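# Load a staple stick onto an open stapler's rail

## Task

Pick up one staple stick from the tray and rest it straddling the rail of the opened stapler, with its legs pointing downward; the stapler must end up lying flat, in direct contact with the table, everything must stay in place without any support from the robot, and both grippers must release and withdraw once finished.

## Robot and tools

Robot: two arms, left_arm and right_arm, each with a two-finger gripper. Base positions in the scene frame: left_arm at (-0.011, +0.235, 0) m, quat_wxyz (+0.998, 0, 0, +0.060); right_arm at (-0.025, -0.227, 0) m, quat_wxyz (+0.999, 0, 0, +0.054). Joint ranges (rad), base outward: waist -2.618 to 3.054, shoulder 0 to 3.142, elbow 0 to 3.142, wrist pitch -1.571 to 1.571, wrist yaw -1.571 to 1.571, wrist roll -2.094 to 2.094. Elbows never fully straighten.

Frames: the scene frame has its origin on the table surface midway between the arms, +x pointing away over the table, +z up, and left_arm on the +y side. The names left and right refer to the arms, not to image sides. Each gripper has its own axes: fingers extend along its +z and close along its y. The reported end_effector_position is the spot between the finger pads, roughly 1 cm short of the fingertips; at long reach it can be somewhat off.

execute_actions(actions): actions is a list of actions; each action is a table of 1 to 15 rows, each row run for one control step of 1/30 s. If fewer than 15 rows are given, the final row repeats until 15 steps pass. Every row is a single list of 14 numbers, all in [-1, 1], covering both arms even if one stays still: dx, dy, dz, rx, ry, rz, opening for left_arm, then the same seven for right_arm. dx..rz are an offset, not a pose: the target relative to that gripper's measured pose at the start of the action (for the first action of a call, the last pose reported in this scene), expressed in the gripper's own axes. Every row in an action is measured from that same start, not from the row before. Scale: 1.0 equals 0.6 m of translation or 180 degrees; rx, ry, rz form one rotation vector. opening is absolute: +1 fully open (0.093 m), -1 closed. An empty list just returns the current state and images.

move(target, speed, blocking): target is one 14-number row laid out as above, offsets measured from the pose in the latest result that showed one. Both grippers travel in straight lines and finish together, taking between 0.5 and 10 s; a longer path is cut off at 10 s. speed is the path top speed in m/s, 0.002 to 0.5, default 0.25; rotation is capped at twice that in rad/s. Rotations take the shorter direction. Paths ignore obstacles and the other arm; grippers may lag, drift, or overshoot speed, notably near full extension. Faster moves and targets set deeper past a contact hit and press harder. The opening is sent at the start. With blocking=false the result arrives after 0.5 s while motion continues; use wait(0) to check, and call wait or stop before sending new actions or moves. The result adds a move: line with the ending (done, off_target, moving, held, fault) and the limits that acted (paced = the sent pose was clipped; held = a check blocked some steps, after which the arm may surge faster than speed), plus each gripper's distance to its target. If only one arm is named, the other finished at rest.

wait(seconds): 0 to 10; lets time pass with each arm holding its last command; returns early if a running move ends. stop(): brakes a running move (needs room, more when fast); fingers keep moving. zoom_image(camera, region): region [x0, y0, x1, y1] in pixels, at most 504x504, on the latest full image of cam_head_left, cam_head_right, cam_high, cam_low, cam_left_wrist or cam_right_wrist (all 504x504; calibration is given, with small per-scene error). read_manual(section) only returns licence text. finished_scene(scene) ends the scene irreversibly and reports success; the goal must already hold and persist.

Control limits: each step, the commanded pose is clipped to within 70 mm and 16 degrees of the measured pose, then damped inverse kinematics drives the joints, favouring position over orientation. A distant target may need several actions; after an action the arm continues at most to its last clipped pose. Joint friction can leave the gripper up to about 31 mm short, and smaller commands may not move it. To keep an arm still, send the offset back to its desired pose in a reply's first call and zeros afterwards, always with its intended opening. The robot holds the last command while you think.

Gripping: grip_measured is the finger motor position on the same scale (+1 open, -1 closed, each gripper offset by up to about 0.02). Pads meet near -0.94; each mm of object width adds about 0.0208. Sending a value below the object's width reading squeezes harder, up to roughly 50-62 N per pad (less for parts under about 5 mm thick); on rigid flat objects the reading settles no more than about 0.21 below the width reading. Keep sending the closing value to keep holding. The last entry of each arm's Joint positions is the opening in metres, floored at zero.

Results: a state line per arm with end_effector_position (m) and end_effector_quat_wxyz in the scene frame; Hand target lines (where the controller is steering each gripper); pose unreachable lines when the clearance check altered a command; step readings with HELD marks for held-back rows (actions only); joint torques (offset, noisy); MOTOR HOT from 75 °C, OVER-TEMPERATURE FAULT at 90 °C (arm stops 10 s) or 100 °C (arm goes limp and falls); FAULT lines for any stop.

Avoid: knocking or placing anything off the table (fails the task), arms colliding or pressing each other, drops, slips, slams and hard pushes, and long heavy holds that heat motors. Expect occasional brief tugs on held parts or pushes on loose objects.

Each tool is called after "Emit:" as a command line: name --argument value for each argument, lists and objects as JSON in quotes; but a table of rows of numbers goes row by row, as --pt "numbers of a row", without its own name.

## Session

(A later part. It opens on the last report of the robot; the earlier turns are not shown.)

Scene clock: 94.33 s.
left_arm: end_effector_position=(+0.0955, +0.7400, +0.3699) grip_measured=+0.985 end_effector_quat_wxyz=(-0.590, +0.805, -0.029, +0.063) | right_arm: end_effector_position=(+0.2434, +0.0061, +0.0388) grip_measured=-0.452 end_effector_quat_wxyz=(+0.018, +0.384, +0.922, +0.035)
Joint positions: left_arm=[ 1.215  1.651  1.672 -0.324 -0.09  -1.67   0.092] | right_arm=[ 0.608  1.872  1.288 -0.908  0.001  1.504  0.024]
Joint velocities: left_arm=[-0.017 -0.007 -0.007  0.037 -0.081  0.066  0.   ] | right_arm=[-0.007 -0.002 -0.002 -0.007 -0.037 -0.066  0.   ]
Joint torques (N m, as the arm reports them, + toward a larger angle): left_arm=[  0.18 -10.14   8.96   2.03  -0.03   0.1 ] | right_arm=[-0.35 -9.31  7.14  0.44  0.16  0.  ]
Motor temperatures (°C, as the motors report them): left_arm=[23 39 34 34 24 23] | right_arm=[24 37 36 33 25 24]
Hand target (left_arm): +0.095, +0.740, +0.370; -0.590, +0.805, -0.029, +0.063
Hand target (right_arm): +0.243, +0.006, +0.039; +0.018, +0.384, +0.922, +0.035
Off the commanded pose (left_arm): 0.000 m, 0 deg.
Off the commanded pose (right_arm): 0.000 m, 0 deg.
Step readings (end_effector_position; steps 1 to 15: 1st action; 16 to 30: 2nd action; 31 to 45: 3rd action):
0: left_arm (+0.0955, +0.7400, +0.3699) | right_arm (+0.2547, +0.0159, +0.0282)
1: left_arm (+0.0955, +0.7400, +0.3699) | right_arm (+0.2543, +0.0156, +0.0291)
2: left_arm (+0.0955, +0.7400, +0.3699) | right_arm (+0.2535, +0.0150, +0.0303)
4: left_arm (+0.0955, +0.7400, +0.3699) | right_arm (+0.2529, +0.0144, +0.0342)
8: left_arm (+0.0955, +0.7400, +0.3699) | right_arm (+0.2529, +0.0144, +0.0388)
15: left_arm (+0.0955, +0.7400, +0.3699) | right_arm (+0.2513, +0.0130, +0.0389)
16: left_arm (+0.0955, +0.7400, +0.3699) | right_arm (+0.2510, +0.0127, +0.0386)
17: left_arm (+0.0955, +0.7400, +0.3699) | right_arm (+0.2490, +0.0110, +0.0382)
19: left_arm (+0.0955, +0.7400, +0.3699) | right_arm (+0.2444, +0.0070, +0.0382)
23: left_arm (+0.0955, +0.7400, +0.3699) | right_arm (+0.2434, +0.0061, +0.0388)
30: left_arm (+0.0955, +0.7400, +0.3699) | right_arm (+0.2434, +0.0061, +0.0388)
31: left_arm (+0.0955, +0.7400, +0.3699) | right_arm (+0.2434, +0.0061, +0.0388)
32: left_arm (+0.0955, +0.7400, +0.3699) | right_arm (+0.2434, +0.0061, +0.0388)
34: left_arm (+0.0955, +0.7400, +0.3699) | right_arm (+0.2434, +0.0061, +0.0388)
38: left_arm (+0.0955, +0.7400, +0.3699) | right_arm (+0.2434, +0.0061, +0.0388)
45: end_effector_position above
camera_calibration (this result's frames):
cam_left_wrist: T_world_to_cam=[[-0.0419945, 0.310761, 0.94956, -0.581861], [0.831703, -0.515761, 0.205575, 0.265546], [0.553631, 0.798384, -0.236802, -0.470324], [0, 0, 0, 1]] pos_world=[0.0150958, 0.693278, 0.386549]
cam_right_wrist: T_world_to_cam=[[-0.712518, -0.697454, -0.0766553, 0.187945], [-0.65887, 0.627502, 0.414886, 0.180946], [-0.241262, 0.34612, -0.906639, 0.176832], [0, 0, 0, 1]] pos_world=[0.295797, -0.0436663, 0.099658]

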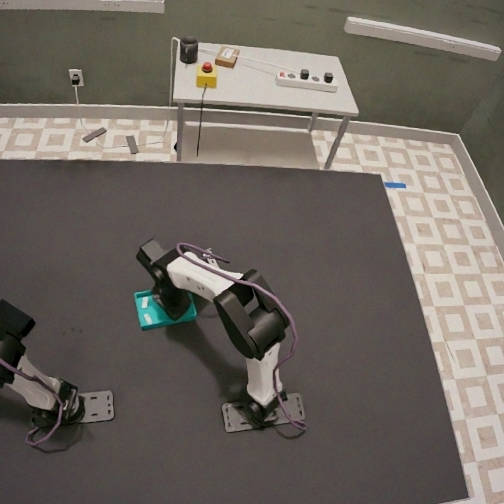

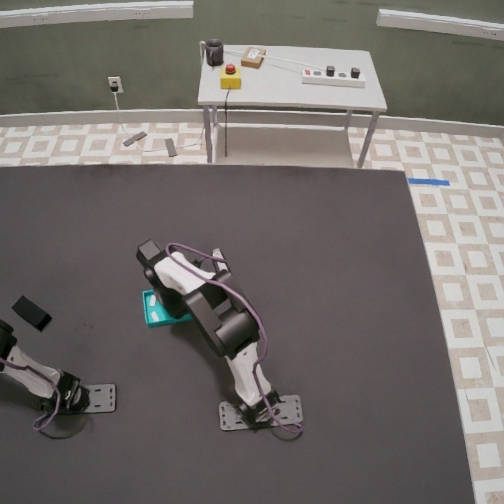

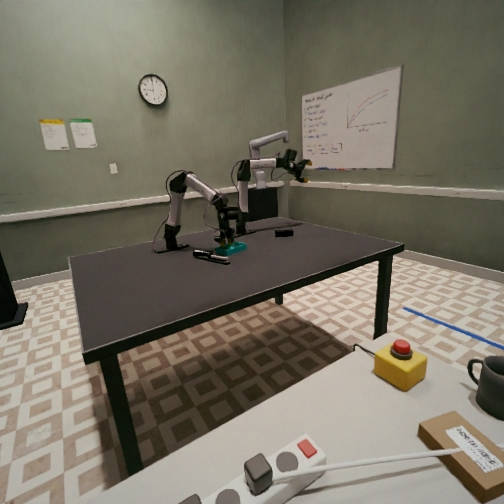

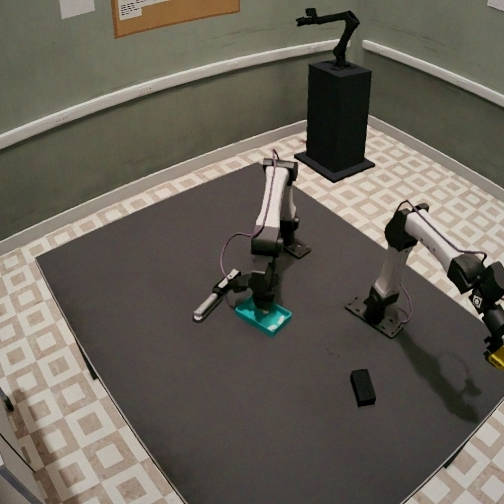

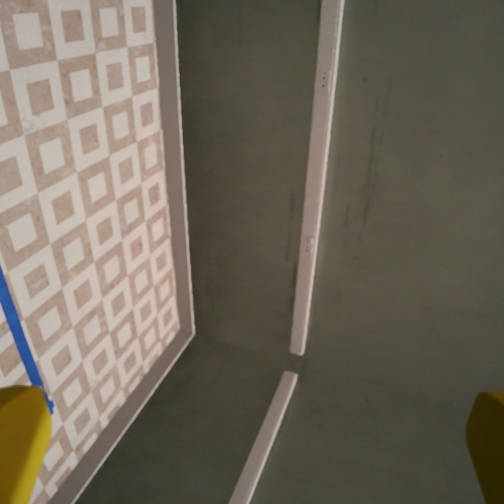

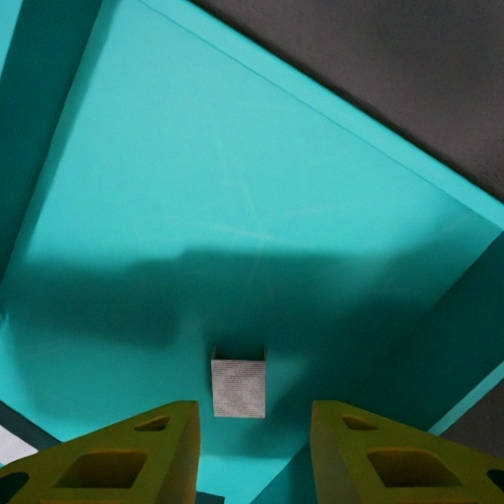

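Emit:
execute_actions --actions '[[[0,0,0,0,0,0,1,-0.005,0,0.018,0,0,0,-0.45]],[[0,0,0,0,0,0,1,0,0,0,0,0,0,-0.45]]]'

Scene clock: 101.47 s.
left_arm: end_effector_position=(+0.0955, +0.7400, +0.3699) grip_measured=+0.985 end_effector_quat_wxyz=(-0.590, +0.805, -0.029, +0.063) | right_arm: end_effector_position=(+0.2484, +0.0105, +0.0394) grip_measured=-0.452 end_effector_quat_wxyz=(+0.024, +0.384, +0.922, +0.047)
Joint positions: left_arm=[ 1.215  1.651  1.672 -0.324 -0.09  -1.67   0.092] | right_arm=[ 0.608  1.872  1.288 -0.88   0.001  1.504  0.024]
Joint velocities: left_arm=[ 0.012 -0.012  0.007  0.037  0.037  0.007 -0.001] | right_arm=[ 0.012 -0.002  0.002  0.022  0.022  0.081  0.   ]
Joint torques (N m, as the arm reports them, + toward a larger angle): left_arm=[  0.2  -10.17   8.99   2.    -0.04   0.11] | right_arm=[-0.24 -9.43  7.5   0.51  0.16  0.04]
Motor temperatures (°C, as the motors report them): left_arm=[23 39 35 34 24 23] | right_arm=[24 37 36 33 25 24]
Hand target (left_arm): +0.095, +0.740, +0.370; -0.590, +0.805, -0.029, +0.063
Hand target (right_arm): +0.248, +0.010, +0.039; +0.024, +0.384, +0.922, +0.047
Off the commanded pose (left_arm): 0.000 m, 0 deg.
Off the commanded pose (right_arm): 0.000 m, 0 deg.
Step readings (end_effector_position; steps 1 to 15: 1st action; 16 to 30: 2nd action):
0: left_arm (+0.0955, +0.7400, +0.3699) | right_arm (+0.2434, +0.0061, +0.0388)
1: left_arm (+0.0955, +0.7400, +0.3699) | right_arm (+0.2437, +0.0064, +0.0388)
2: left_arm (+0.0955, +0.7400, +0.3699) | right_arm (+0.2445, +0.0071, +0.0389)
4: left_arm (+0.0955, +0.7400, +0.3699) | right_arm (+0.2461, +0.0085, +0.0391)
8: left_arm (+0.0955, +0.7400, +0.3699) | right_arm (+0.2477, +0.0098, +0.0393)
15: left_arm (+0.0955, +0.7400, +0.3699) | right_arm (+0.2484, +0.0105, +0.0394)
16: left_arm (+0.0955, +0.7400, +0.3699) | right_arm (+0.2484, +0.0105, +0.0394)
17: left_arm (+0.0955, +0.7400, +0.3699) | right_arm (+0.2484, +0.0105, +0.0394)
19: left_arm (+0.0955, +0.7400, +0.3699) | right_arm (+0.2484, +0.0105, +0.0394)
23: left_arm (+0.0955, +0.7400, +0.3699) | right_arm (+0.2484, +0.0105, +0.0394)
30: end_effector_position above
camera_calibration (this result's frames):
cam_left_wrist: T_world_to_cam=[[-0.0419945, 0.310761, 0.94956, -0.581861], [0.831703, -0.515761, 0.205575, 0.265546], [0.553631, 0.798384, -0.236802, -0.470324], [0, 0, 0, 1]] pos_world=[0.0150958, 0.693278, 0.386549]
cam_right_wrist: T_world_to_cam=[[-0.710646, -0.695827, -0.10396, 0.195184], [-0.667447, 0.62005, 0.412374, 0.183567], [-0.22248, 0.36244, -0.905064, 0.172193], [0, 0, 0, 1]] pos_world=[0.299537, -0.0404162, 0.100439]

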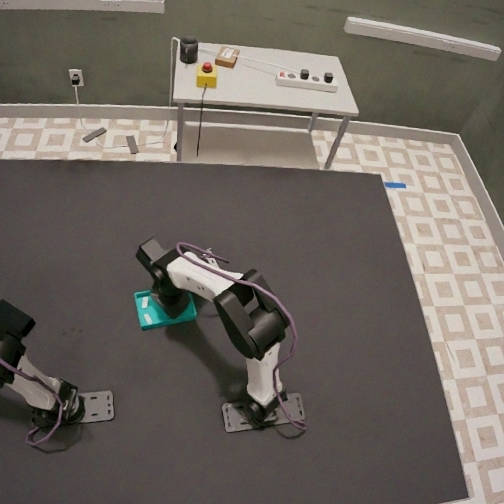

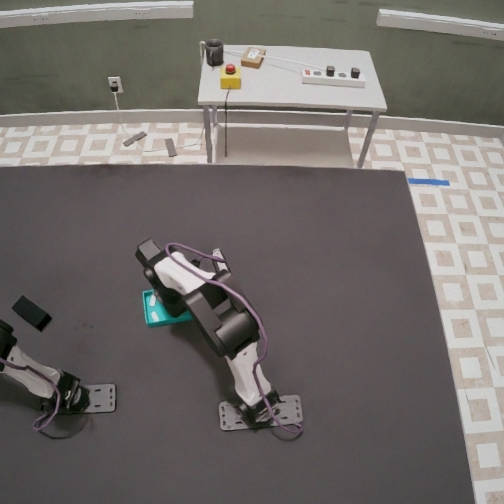

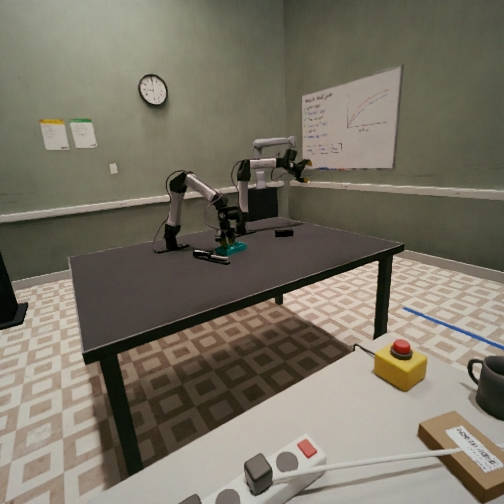

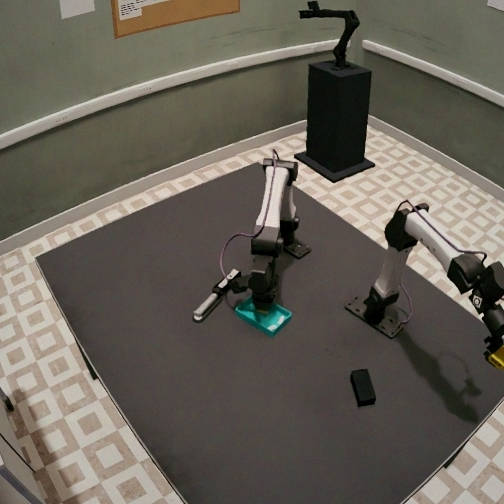

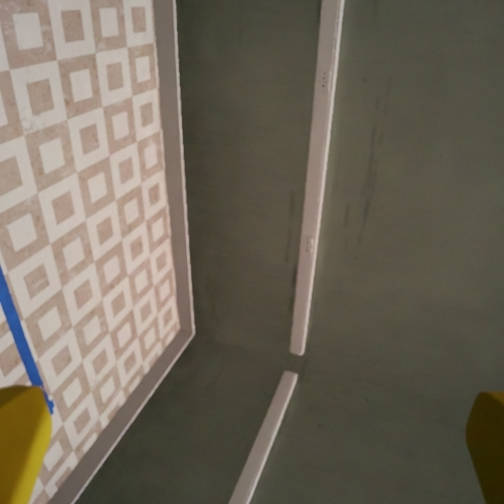

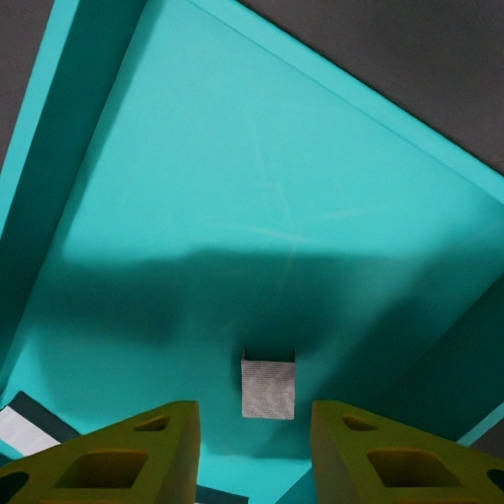

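Emit:
execute_actions --actions '[[[0,0,0,0,0,0,1,0,-0.018,0.032,0,0,0,-0.4]],[[0,0,0,0,0,0,1,0,0,0,0,0,0,-0.4]]]'

Scene clock: 109.07 s.
left_arm: end_effector_position=(+0.0955, +0.7400, +0.3699) grip_measured=+0.985 end_effector_quat_wxyz=(-0.590, +0.805, -0.029, +0.063) | right_arm: end_effector_position=(+0.2489, +0.0116, +0.0343) grip_measured=-0.402 end_effector_quat_wxyz=(+0.030, +0.383, +0.921, +0.064)
Joint positions: left_arm=[ 1.215  1.651  1.672 -0.324 -0.09  -1.67   0.092] | right_arm=[ 0.608  1.854  1.237 -0.812 -0.003  1.504  0.026]
Joint velocities: left_arm=[-0.002 -0.012 -0.012 -0.125 -0.051 -0.007  0.   ] | right_arm=[-0.007  0.007  0.012  0.007 -0.007  0.007 -0.001]
Joint torques (N m, as the arm reports them, + toward a larger angle): left_arm=[  0.13 -10.15   9.01   2.    -0.04   0.09] | right_arm=[-0.38 -9.05  7.25  0.62  0.12 -0.01]
Motor temperatures (°C, as the motors report them): left_arm=[23 39 35 35 24 23] | right_arm=[24 38 37 32 25 24]
Hand target (left_arm): +0.095, +0.740, +0.370; -0.590, +0.805, -0.029, +0.063
Hand target (right_arm): +0.249, +0.012, +0.034; +0.030, +0.383, +0.921, +0.063
Off the commanded pose (left_arm): 0.000 m, 0 deg.
Off the commanded pose (right_arm): 0.001 m, 0 deg.
Step readings (end_effector_position; steps 1 to 15: 1st action; 16 to 30: 2nd action):
0: left_arm (+0.0955, +0.7400, +0.3699) | right_arm (+0.2484, +0.0105, +0.0394)
1: left_arm (+0.0955, +0.7400, +0.3699) | right_arm (+0.2485, +0.0106, +0.0376)
2: left_arm (+0.0955, +0.7400, +0.3699) | right_arm (+0.2480, +0.0102, +0.0347)
4: left_arm (+0.0955, +0.7400, +0.3699) | right_arm (+0.2472, +0.0102, +0.0349)
8: left_arm (+0.0955, +0.7400, +0.3699) | right_arm (+0.2488, +0.0116, +0.0344)
15: left_arm (+0.0955, +0.7400, +0.3699) | right_arm (+0.2487, +0.0115, +0.0336)
16: left_arm (+0.0955, +0.7400, +0.3699) | right_arm (+0.2488, +0.0116, +0.0338)
17: left_arm (+0.0955, +0.7400, +0.3699) | right_arm (+0.2488, +0.0116, +0.0342)
19: left_arm (+0.0955, +0.7400, +0.3699) | right_arm (+0.2489, +0.0116, +0.0343)
23: left_arm (+0.0955, +0.7400, +0.3699) | right_arm (+0.2489, +0.0116, +0.0343)
30: end_effector_position above
camera_calibration (this result's frames):
cam_left_wrist: T_world_to_cam=[[-0.0419945, 0.310761, 0.94956, -0.581861], [0.831703, -0.515761, 0.205575, 0.265546], [0.553631, 0.798384, -0.236802, -0.470324], [0, 0, 0, 1]] pos_world=[0.0150958, 0.693278, 0.386549]
cam_right_wrist: T_world_to_cam=[[-0.707325, -0.692949, -0.139688, 0.196192], [-0.677941, 0.609013, 0.411703, 0.188018], [-0.200217, 0.385908, -0.900549, 0.161291], [0, 0, 0, 1]] pos_world=[0.29853, -0.0407979, 0.0952488]

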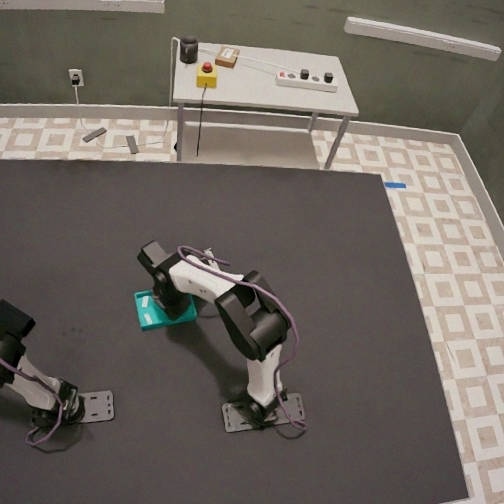

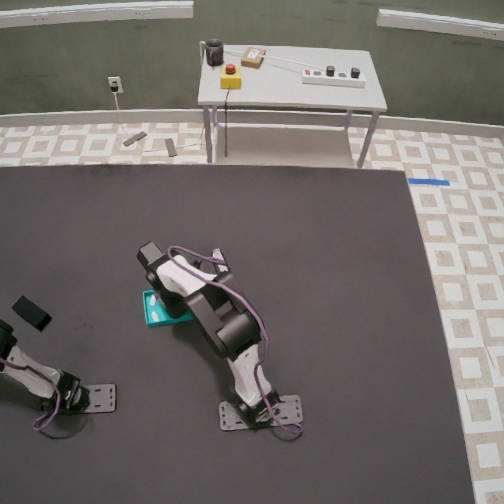

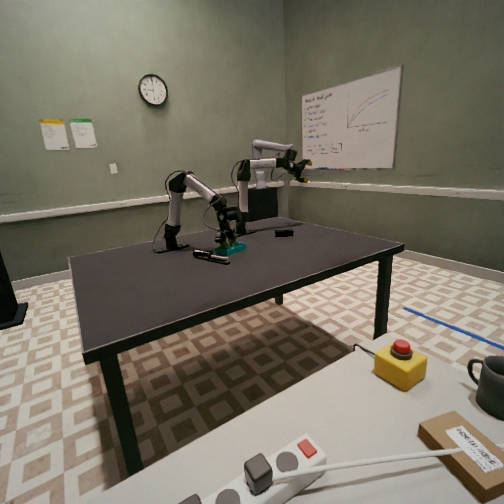

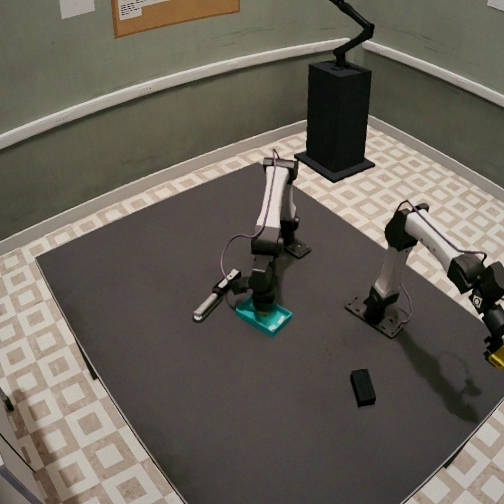

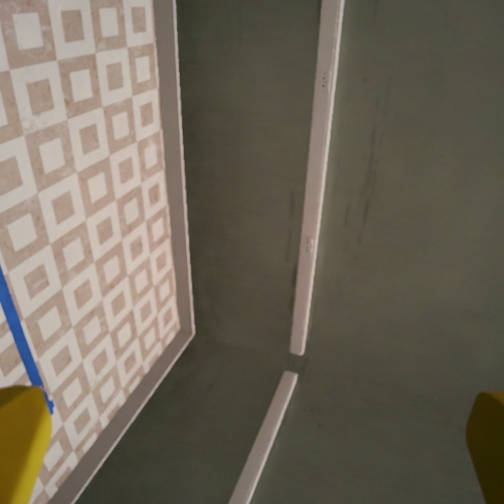

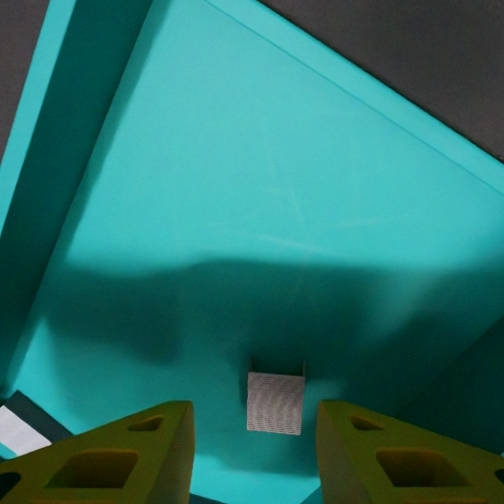

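Emit:
move --target '[0,0,0,0,0,0,1,0,-0.008,-0.05,0.044,0,0,-0.4]' --speed 0.1

Emit:
move --target '[0,0,0,0,0,0,1,0,0,0.075,0,0,0,-0.4]' --speed 0.15

Scene clock: 120.47 s.
left_arm: end_effector_position=(+0.0955, +0.7400, +0.3699) grip_measured=+0.985 end_effector_quat_wxyz=(-0.590, +0.805, -0.029, +0.063) | right_arm: end_effector_position=(+0.2410, +0.0048, +0.0655) grip_measured=-0.402 end_effector_quat_wxyz=(+0.003, +0.384, +0.923, +0.009)
Joint positions: left_arm=[ 1.215  1.651  1.672 -0.324 -0.09  -1.67   0.092] | right_arm=[ 0.608  1.885  1.418 -1.084 -0.003  1.504  0.026]
Joint velocities: left_arm=[-0.027 -0.017 -0.007 -0.007 -0.007 -0.007  0.001] | right_arm=[-0.002  0.007  0.027 -0.11  -0.022  0.007 -0.   ]
Joint torques (N m, as the arm reports them, + toward a larger angle): left_arm=[  0.23 -10.16   9.06   2.    -0.03   0.08] | right_arm=[-0.24 -8.04  8.79  0.27  0.22  0.08]
Motor temperatures (°C, as the motors report them): left_arm=[23 40 35 35 24 23] | right_arm=[24 38 38 32 25 24]
Hand target (left_arm): +0.095, +0.740, +0.370; -0.590, +0.805, -0.029, +0.063
Hand target (right_arm): +0.242, +0.005, +0.063; +0.003, +0.384, +0.923, +0.001
Off the commanded pose (left_arm): 0.000 m, 0 deg.
Off the commanded pose (right_arm): 0.003 m, 1 deg.
move: done
camera_calibration (this result's frames):
cam_left_wrist: T_world_to_cam=[[-0.0419945, 0.310761, 0.94956, -0.581861], [0.831703, -0.515761, 0.205575, 0.265546], [0.553631, 0.798384, -0.236802, -0.470324], [0, 0, 0, 1]] pos_world=[0.0150958, 0.693278, 0.386549]
cam_right_wrist: T_world_to_cam=[[-0.714613, -0.699281, -0.0182884, 0.184114], [-0.639468, 0.642443, 0.422313, 0.163893], [-0.283566, 0.313485, -0.906266, 0.211227], [0, 0, 0, 1]] pos_world=[0.296272, -0.0427607, 0.125581]

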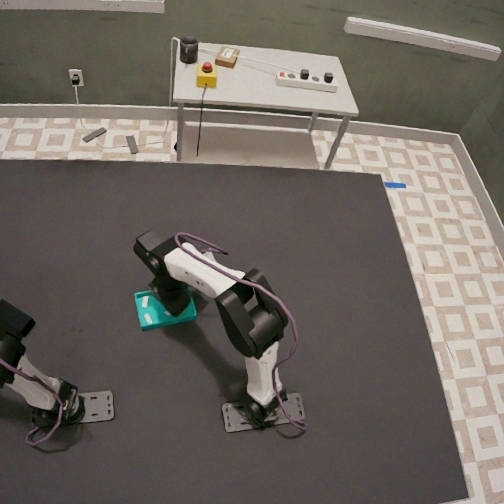

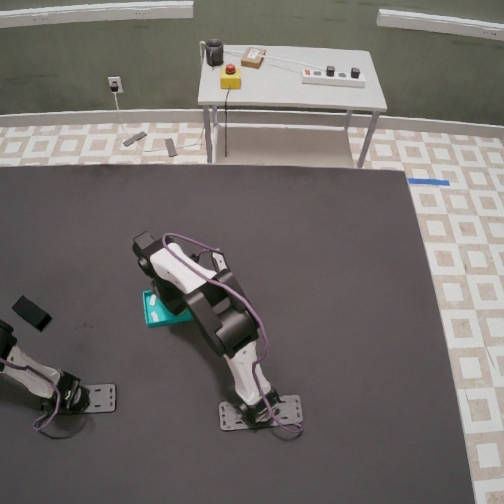

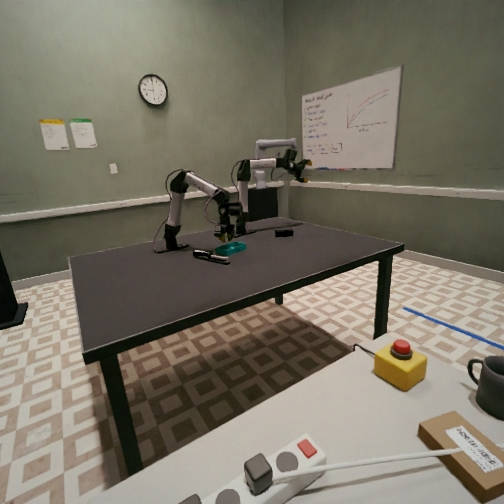

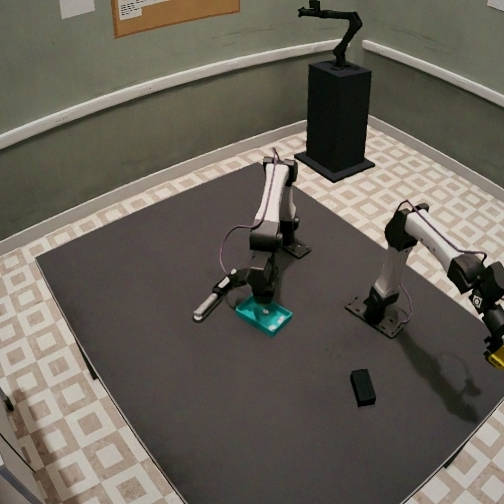

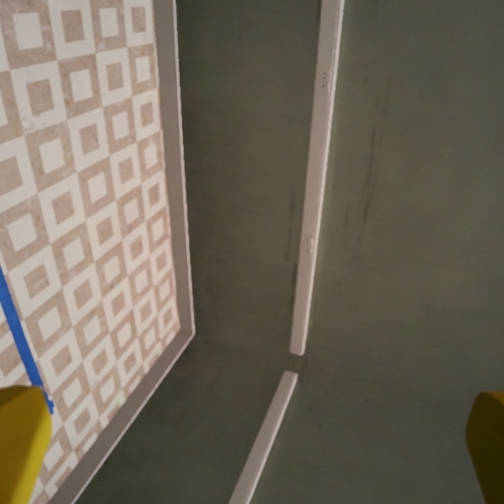

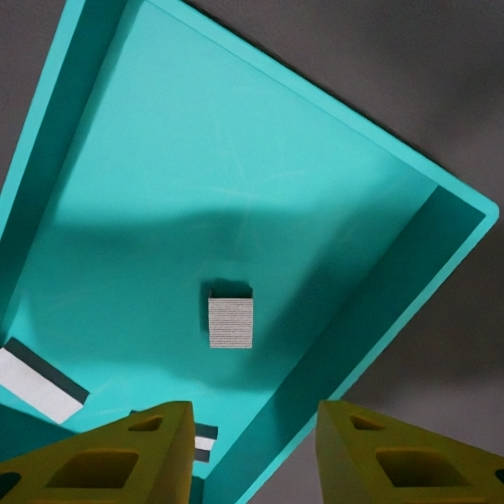

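Scene clock: 121.43 s.
left_arm: end_effector_position=(+0.0955, +0.7400, +0.3699) grip_measured=+0.985 end_effector_quat_wxyz=(-0.590, +0.805, -0.029, +0.063) | right_arm: end_effector_position=(+0.2479, +0.0109, +0.0344) grip_measured=-0.402 end_effector_quat_wxyz=(+0.011, +0.384, +0.923, +0.026)
Joint positions: left_arm=[ 1.215  1.651  1.672 -0.324 -0.09  -1.67   0.092] | right_arm=[ 0.608  1.92   1.336 -0.93  -0.003  1.504  0.026]
Joint velocities: left_arm=[-0.002 -0.002 -0.002 -0.022  0.007 -0.066  0.001] | right_arm=[-0.007 -0.012 -0.017  0.037 -0.022 -0.007 -0.001]
Joint torques (N m, as the arm reports them, + toward a larger angle): left_arm=[  0.1  -10.14   8.96   2.01  -0.03   0.1 ] | right_arm=[-0.15 -8.15  4.46  0.47  0.17  0.06]
Motor temperatures (°C, as the motors report them): left_arm=[23 40 35 35 24 23] | right_arm=[24 38 37 32 25 24]
Hand target (left_arm): +0.095, +0.740, +0.370; -0.590, +0.805, -0.029, +0.063
Hand target (right_arm): +0.241, +0.006, +0.021; +0.003, +0.384, +0.923, +0.009
Off the commanded pose (left_arm): 0.000 m, 0 deg.
Off the commanded pose (right_arm): 0.016 m, 2 deg.
move: off_target (right_arm)
camera_calibration (this result's frames):
cam_left_wrist: T_world_to_cam=[[-0.0419945, 0.310761, 0.94956, -0.581861], [0.831703, -0.515761, 0.205575, 0.265546], [0.553631, 0.798384, -0.236802, -0.470324], [0, 0, 0, 1]] pos_world=[0.0150958, 0.693278, 0.386549]
cam_right_wrist: T_world_to_cam=[[-0.713618, -0.698417, -0.0544391, 0.193707], [-0.650987, 0.632433, 0.419814, 0.180644], [-0.258776, 0.335026, -0.905976, 0.176723], [0, 0, 0, 1]] pos_world=[0.301561, -0.0381642, 0.0948149]

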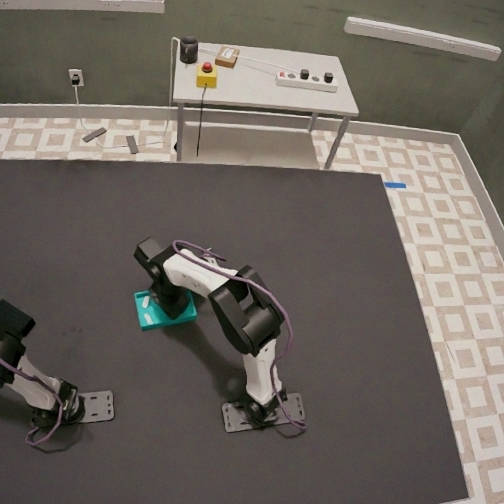

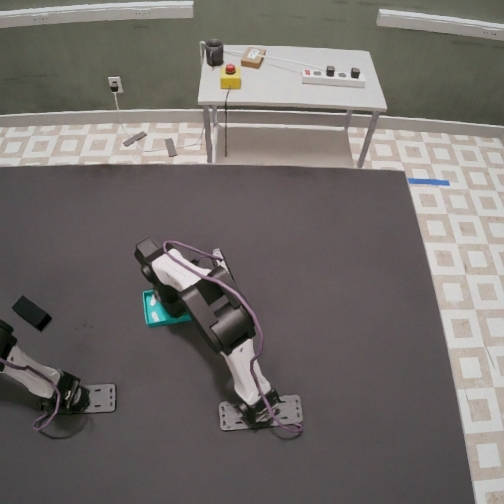

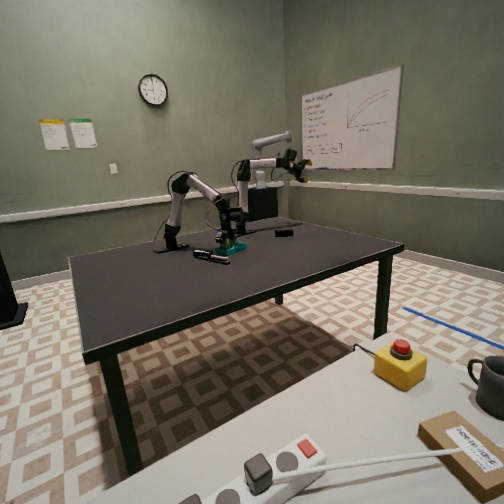

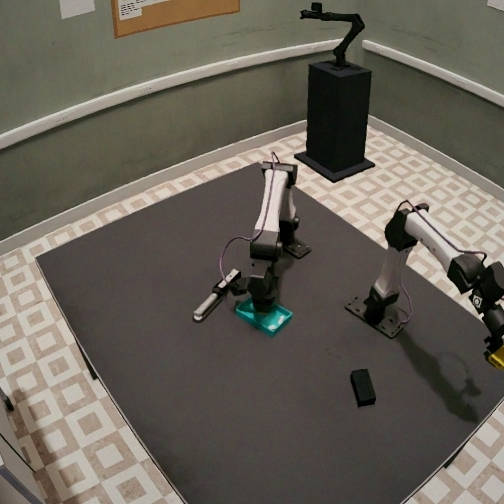

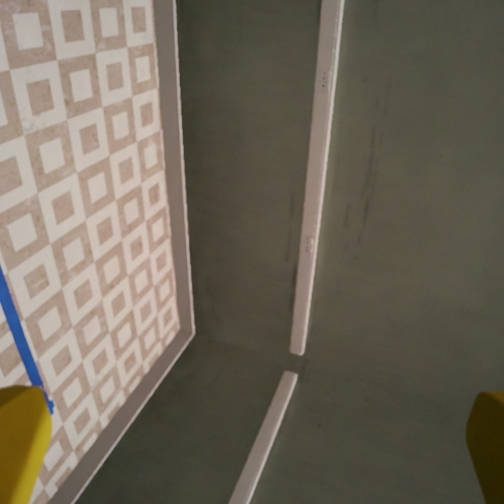

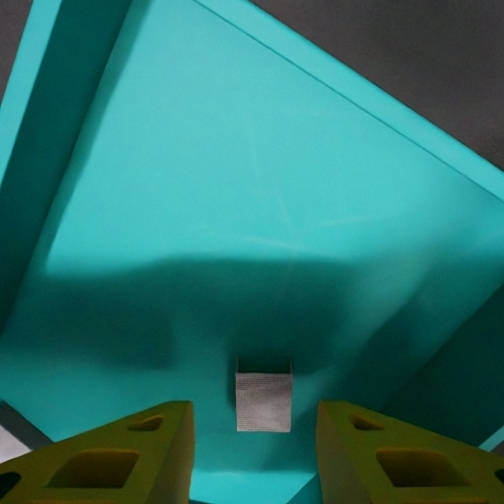

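Emit:
execute_actions --actions '[[[0,0,0,0,0,0,1,-0.016,-0.004,-0.006,0.008,0,0,-0.56]],[[0,0,0,0,0,0,1,0,0,0,0,0,0,-0.56]]]'

Scene clock: 132.13 s.
left_arm: end_effector_position=(+0.0955, +0.7400, +0.3699) grip_measured=+0.985 end_effector_quat_wxyz=(-0.590, +0.805, -0.029, +0.063) | right_arm: end_effector_position=(+0.2499, +0.0023, +0.0366) grip_measured=-0.558 end_effector_quat_wxyz=(+0.007, +0.386, +0.922, +0.017)
Joint positions: left_arm=[ 1.215  1.651  1.672 -0.324 -0.09  -1.67   0.092] | right_arm=[ 0.586  1.92   1.346 -0.961 -0.003  1.487  0.018]
Joint velocities: left_arm=[-0.012  0.007  0.002  0.022  0.007 -0.081  0.   ] | right_arm=[ 0.007 -0.012  0.007  0.007 -0.081  0.037  0.001]
Joint torques (N m, as the arm reports them, + toward a larger angle): left_arm=[  0.05 -10.19   8.97   2.03  -0.07   0.11] | right_arm=[-0.26 -9.71  7.13  0.4   0.18  0.02]
Motor temperatures (°C, as the motors report them): left_arm=[23 40 36 36 24 23] | right_arm=[24 38 37 32 25 24]
Hand target (left_arm): +0.095, +0.740, +0.370; -0.590, +0.805, -0.029, +0.063
Hand target (right_arm): +0.250, +0.002, +0.037; +0.007, +0.386, +0.922, +0.017
Off the commanded pose (left_arm): 0.000 m, 0 deg.
Off the commanded pose (right_arm): 0.000 m, 0 deg.
Step readings (end_effector_position; steps 1 to 15: 1st action; 16 to 30: 2nd action):
0: left_arm (+0.0955, +0.7400, +0.3699) | right_arm (+0.2482, +0.0111, +0.0344)
1: left_arm (+0.0955, +0.7400, +0.3699) | right_arm (+0.2483, +0.0105, +0.0347)
2: left_arm (+0.0955, +0.7400, +0.3699) | right_arm (+0.2486, +0.0090, +0.0352)
4: left_arm (+0.0955, +0.7400, +0.3699) | right_arm (+0.2502, +0.0060, +0.0362)
8: left_arm (+0.0955, +0.7400, +0.3699) | right_arm (+0.2510, +0.0032, +0.0366)
15: left_arm (+0.0955, +0.7400, +0.3699) | right_arm (+0.2499, +0.0023, +0.0366)
16: left_arm (+0.0955, +0.7400, +0.3699) | right_arm (+0.2499, +0.0023, +0.0366)
17: left_arm (+0.0955, +0.7400, +0.3699) | right_arm (+0.2499, +0.0023, +0.0366)
19: left_arm (+0.0955, +0.7400, +0.3699) | right_arm (+0.2499, +0.0023, +0.0366)
23: left_arm (+0.0955, +0.7400, +0.3699) | right_arm (+0.2499, +0.0023, +0.0366)
30: end_effector_position above
camera_calibration (this result's frames):
cam_left_wrist: T_world_to_cam=[[-0.0419945, 0.310761, 0.94956, -0.581861], [0.831703, -0.515761, 0.205575, 0.265546], [0.553631, 0.798384, -0.236802, -0.470324], [0, 0, 0, 1]] pos_world=[0.0150958, 0.693278, 0.386549]
cam_right_wrist: T_world_to_cam=[[-0.717215, -0.696009, -0.0342832, 0.189432], [-0.642065, 0.640905, 0.420704, 0.184142], [-0.270842, 0.323747, -0.90655, 0.185186], [0, 0, 0, 1]] pos_world=[0.30425, -0.0461245, 0.0969051]

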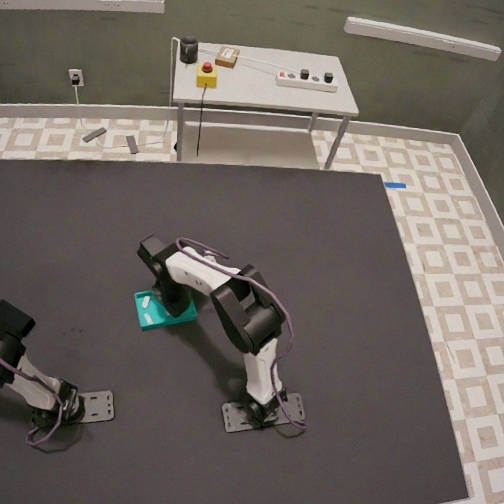

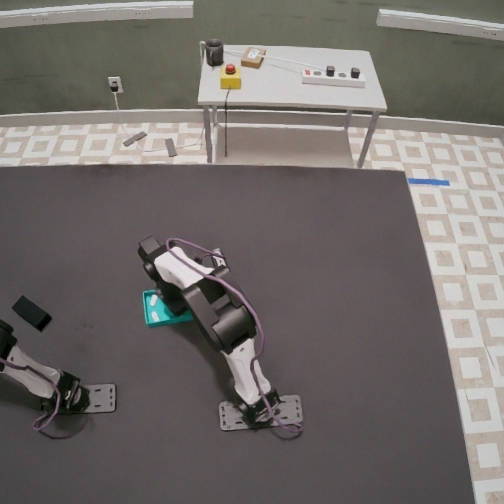

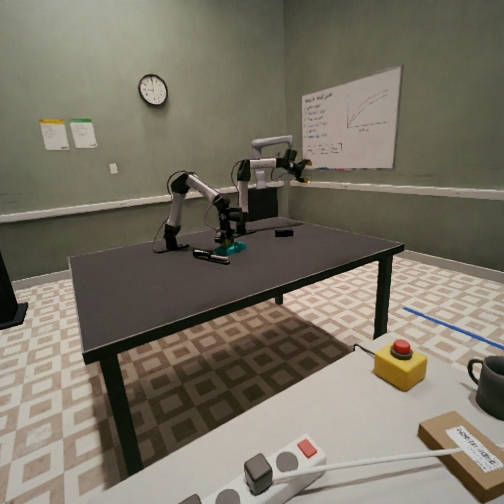

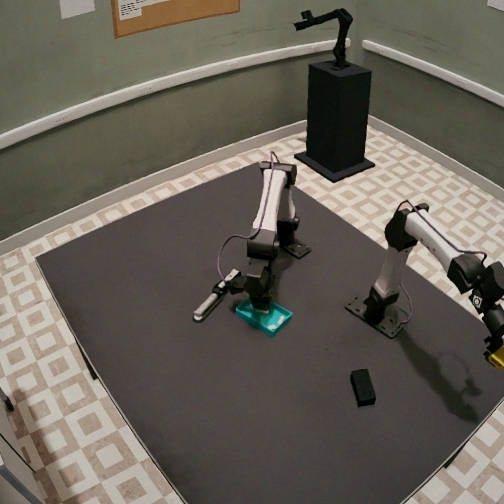

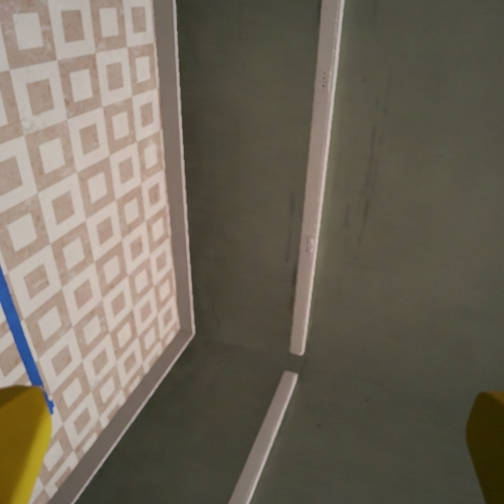

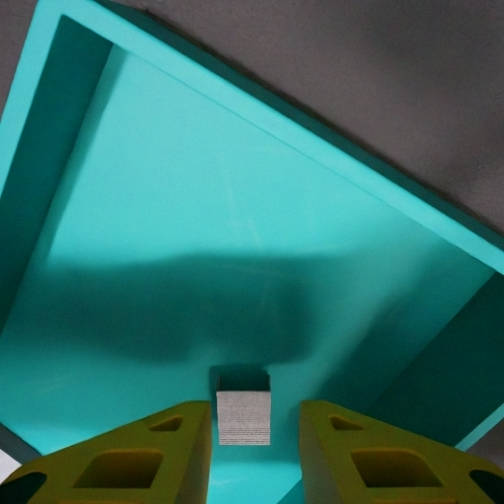

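Emit:
move --target '[0,0,0,0,0,0,1,0,0.004,0.045,0.005,0,0,-0.53]' --speed 0.1

Scene clock: 139.33 s.
left_arm: end_effector_position=(+0.0955, +0.7400, +0.3699) grip_measured=+0.985 end_effector_quat_wxyz=(-0.590, +0.805, -0.029, +0.063) | right_arm: end_effector_position=(+0.2582, +0.0092, +0.0223) grip_measured=-0.532 end_effector_quat_wxyz=(+0.011, +0.386, +0.922, +0.024)
Joint positions: left_arm=[ 1.215  1.651  1.672 -0.324 -0.09  -1.67   0.092] | right_arm=[ 0.586  1.964  1.346 -0.901 -0.003  1.487  0.02 ]
Joint velocities: left_arm=[-0.007 -0.007 -0.017 -0.007  0.037 -0.051 -0.001] | right_arm=[ 0.007 -0.002 -0.012 -0.007 -0.051  0.051 -0.   ]
Joint torques (N m, as the arm reports them, + toward a larger angle): left_arm=[  0.14 -10.12   8.95   2.    -0.06   0.13] | right_arm=[-0.28 -8.63  4.71  0.52  0.16  0.03]
Motor temperatures (°C, as the motors report them): left_arm=[23 40 36 36 24 23] | right_arm=[24 38 37 32 25 24]
Hand target (left_arm): +0.095, +0.740, +0.370; -0.590, +0.805, -0.029, +0.063
Hand target (right_arm): +0.252, +0.005, +0.010; +0.004, +0.386, +0.922, +0.009
Off the commanded pose (left_arm): 0.000 m, 0 deg.
Off the commanded pose (right_arm): 0.015 m, 2 deg.
move: off_target (right_arm)
camera_calibration (this result's frames):
cam_left_wrist: T_world_to_cam=[[-0.0419945, 0.310761, 0.94956, -0.581861], [0.831703, -0.515761, 0.205575, 0.265546], [0.553631, 0.798384, -0.236802, -0.470324], [0, 0, 0, 1]] pos_world=[0.0150958, 0.693278, 0.386549]
cam_right_wrist: T_world_to_cam=[[-0.716694, -0.695576, -0.0502435, 0.199879], [-0.64724, 0.636603, 0.419305, 0.192458], [-0.259673, 0.333033, -0.906454, 0.169285], [0, 0, 0, 1]] pos_world=[0.311778, -0.0398659, 0.0827931]

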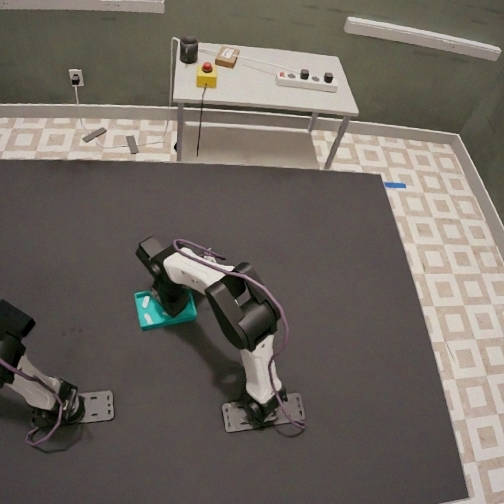

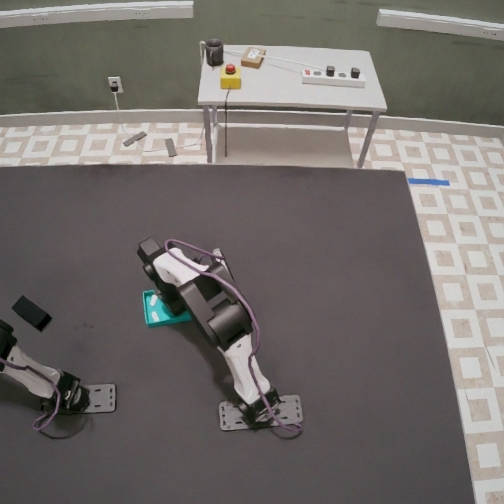

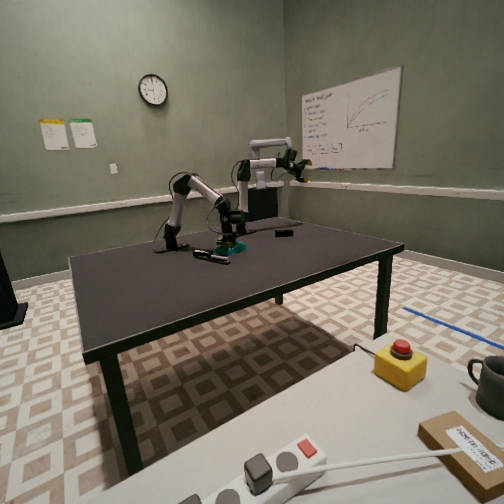

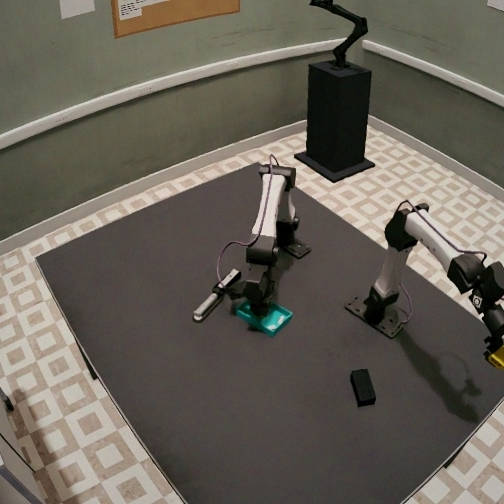

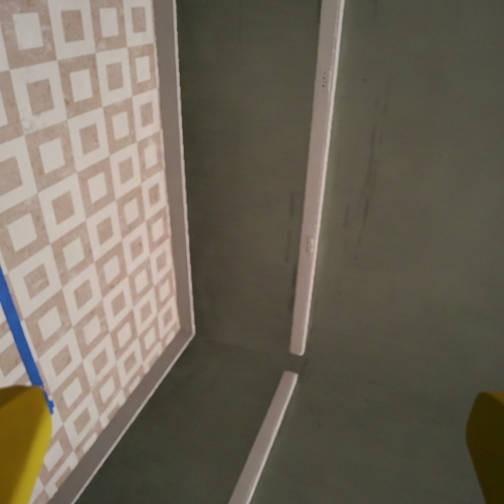

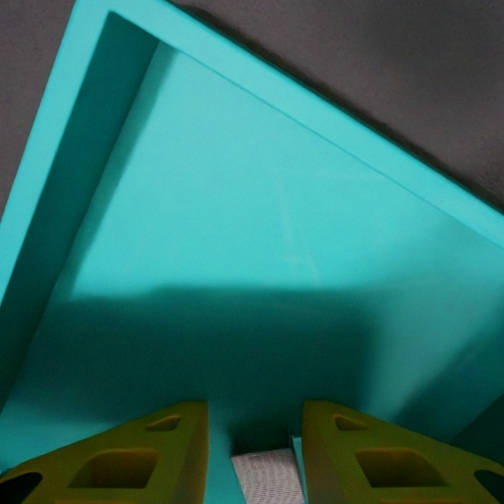

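Emit:
execute_actions --actions '[[[0,0,0,0,0,0,1,0.025,0.004,0,0,0,0,-0.53]],[[0,0,0,0,0,0,1,0,0,0,0,0,0,-0.53]]]'

Scene clock: 150.23 s.
left_arm: end_effector_position=(+0.0955, +0.7400, +0.3699) grip_measured=+0.985 end_effector_quat_wxyz=(-0.590, +0.805, -0.029, +0.063) | right_arm: end_effector_position=(+0.2490, +0.0202, +0.0223) grip_measured=-0.532 end_effector_quat_wxyz=(+0.010, +0.383, +0.924, +0.024)
Joint positions: left_arm=[ 1.215  1.651  1.672 -0.324 -0.09  -1.67   0.092] | right_arm=[ 0.626  1.964  1.346 -0.9   -0.002  1.519  0.02 ]
Joint velocities: left_arm=[-0.012 -0.012 -0.007  0.051  0.007  0.051 -0.001] | right_arm=[ 0.012  0.002  0.012  0.007 -0.037  0.051  0.001]
Joint torques (N m, as the arm reports them, + toward a larger angle): left_arm=[  0.15 -10.16   8.95   2.02  -0.05   0.11] | right_arm=[ -0.41 -10.05   6.98   0.43   0.17   0.04]
Motor temperatures (°C, as the motors report them): left_arm=[23 40 36 37 24 23] | right_arm=[24 38 37 31 25 24]
Hand target (left_arm): +0.095, +0.740, +0.370; -0.590, +0.805, -0.029, +0.063
Hand target (right_arm): +0.249, +0.020, +0.022; +0.010, +0.383, +0.924, +0.024
Off the commanded pose (left_arm): 0.000 m, 0 deg.
Off the commanded pose (right_arm): 0.000 m, 0 deg.
Step readings (end_effector_position; steps 1 to 15: 1st action; 16 to 30: 2nd action):
0: left_arm (+0.0955, +0.7400, +0.3699) | right_arm (+0.2584, +0.0094, +0.0223)
1: left_arm (+0.0955, +0.7400, +0.3699) | right_arm (+0.2578, +0.0101, +0.0223)
2: left_arm (+0.0955, +0.7400, +0.3699) | right_arm (+0.2564, +0.0118, +0.0223)
4: left_arm (+0.0955, +0.7400, +0.3699) | right_arm (+0.2524, +0.0164, +0.0223)
8: left_arm (+0.0955, +0.7400, +0.3699) | right_arm (+0.2490, +0.0202, +0.0223)
15: left_arm (+0.0955, +0.7400, +0.3699) | right_arm (+0.2490, +0.0202, +0.0223)
16: left_arm (+0.0955, +0.7400, +0.3699) | right_arm (+0.2490, +0.0202, +0.0223)
17: left_arm (+0.0955, +0.7400, +0.3699) | right_arm (+0.2490, +0.0202, +0.0223)
19: left_arm (+0.0955, +0.7400, +0.3699) | right_arm (+0.2490, +0.0202, +0.0223)
23: left_arm (+0.0955, +0.7400, +0.3699) | right_arm (+0.2490, +0.0202, +0.0223)
30: end_effector_position above
camera_calibration (this result's frames):
cam_left_wrist: T_world_to_cam=[[-0.0419945, 0.310761, 0.94956, -0.581861], [0.831703, -0.515761, 0.205575, 0.265546], [0.553631, 0.798384, -0.236802, -0.470324], [0, 0, 0, 1]] pos_world=[0.0150958, 0.693278, 0.386549]
cam_right_wrist: T_world_to_cam=[[-0.711352, -0.700956, -0.0513791, 0.199765], [-0.652076, 0.630934, 0.42038, 0.18073], [-0.262251, 0.332541, -0.905892, 0.163856], [0, 0, 0, 1]] pos_world=[0.302924, -0.0284907, 0.0827245]

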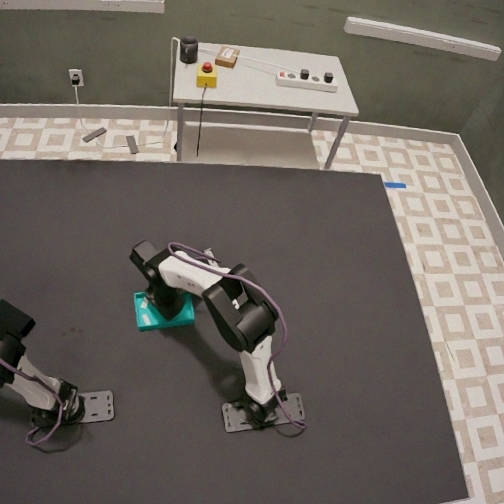

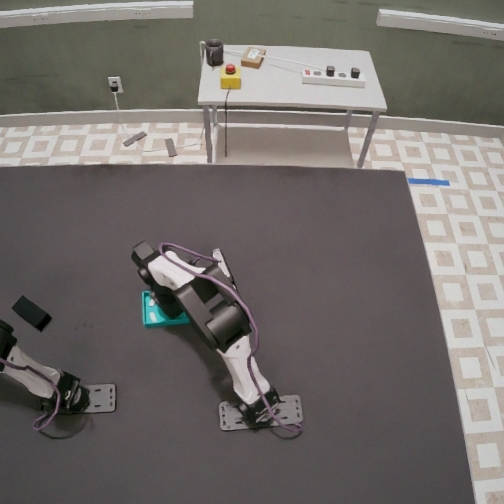

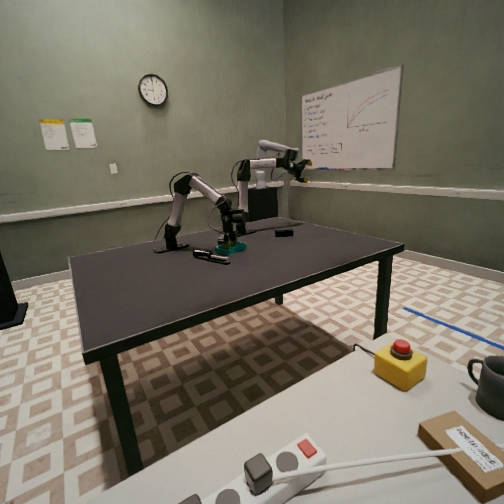

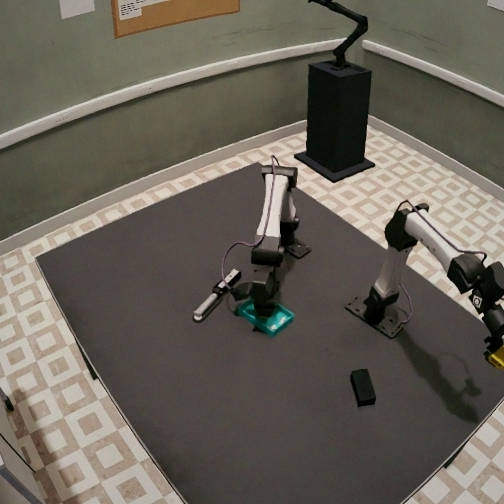

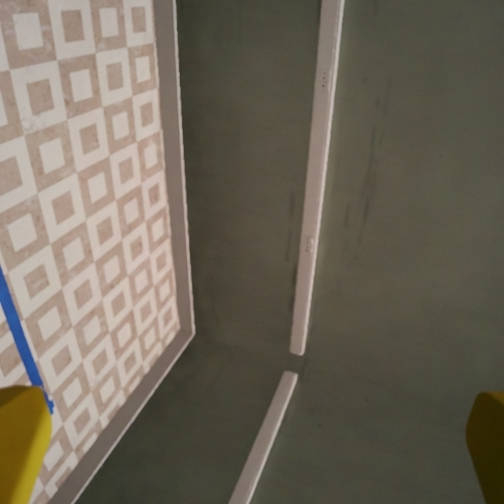

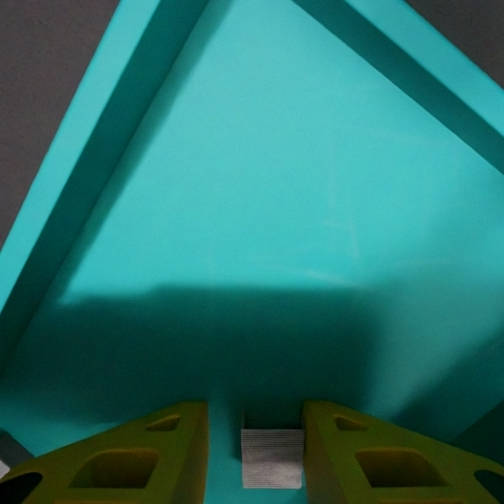

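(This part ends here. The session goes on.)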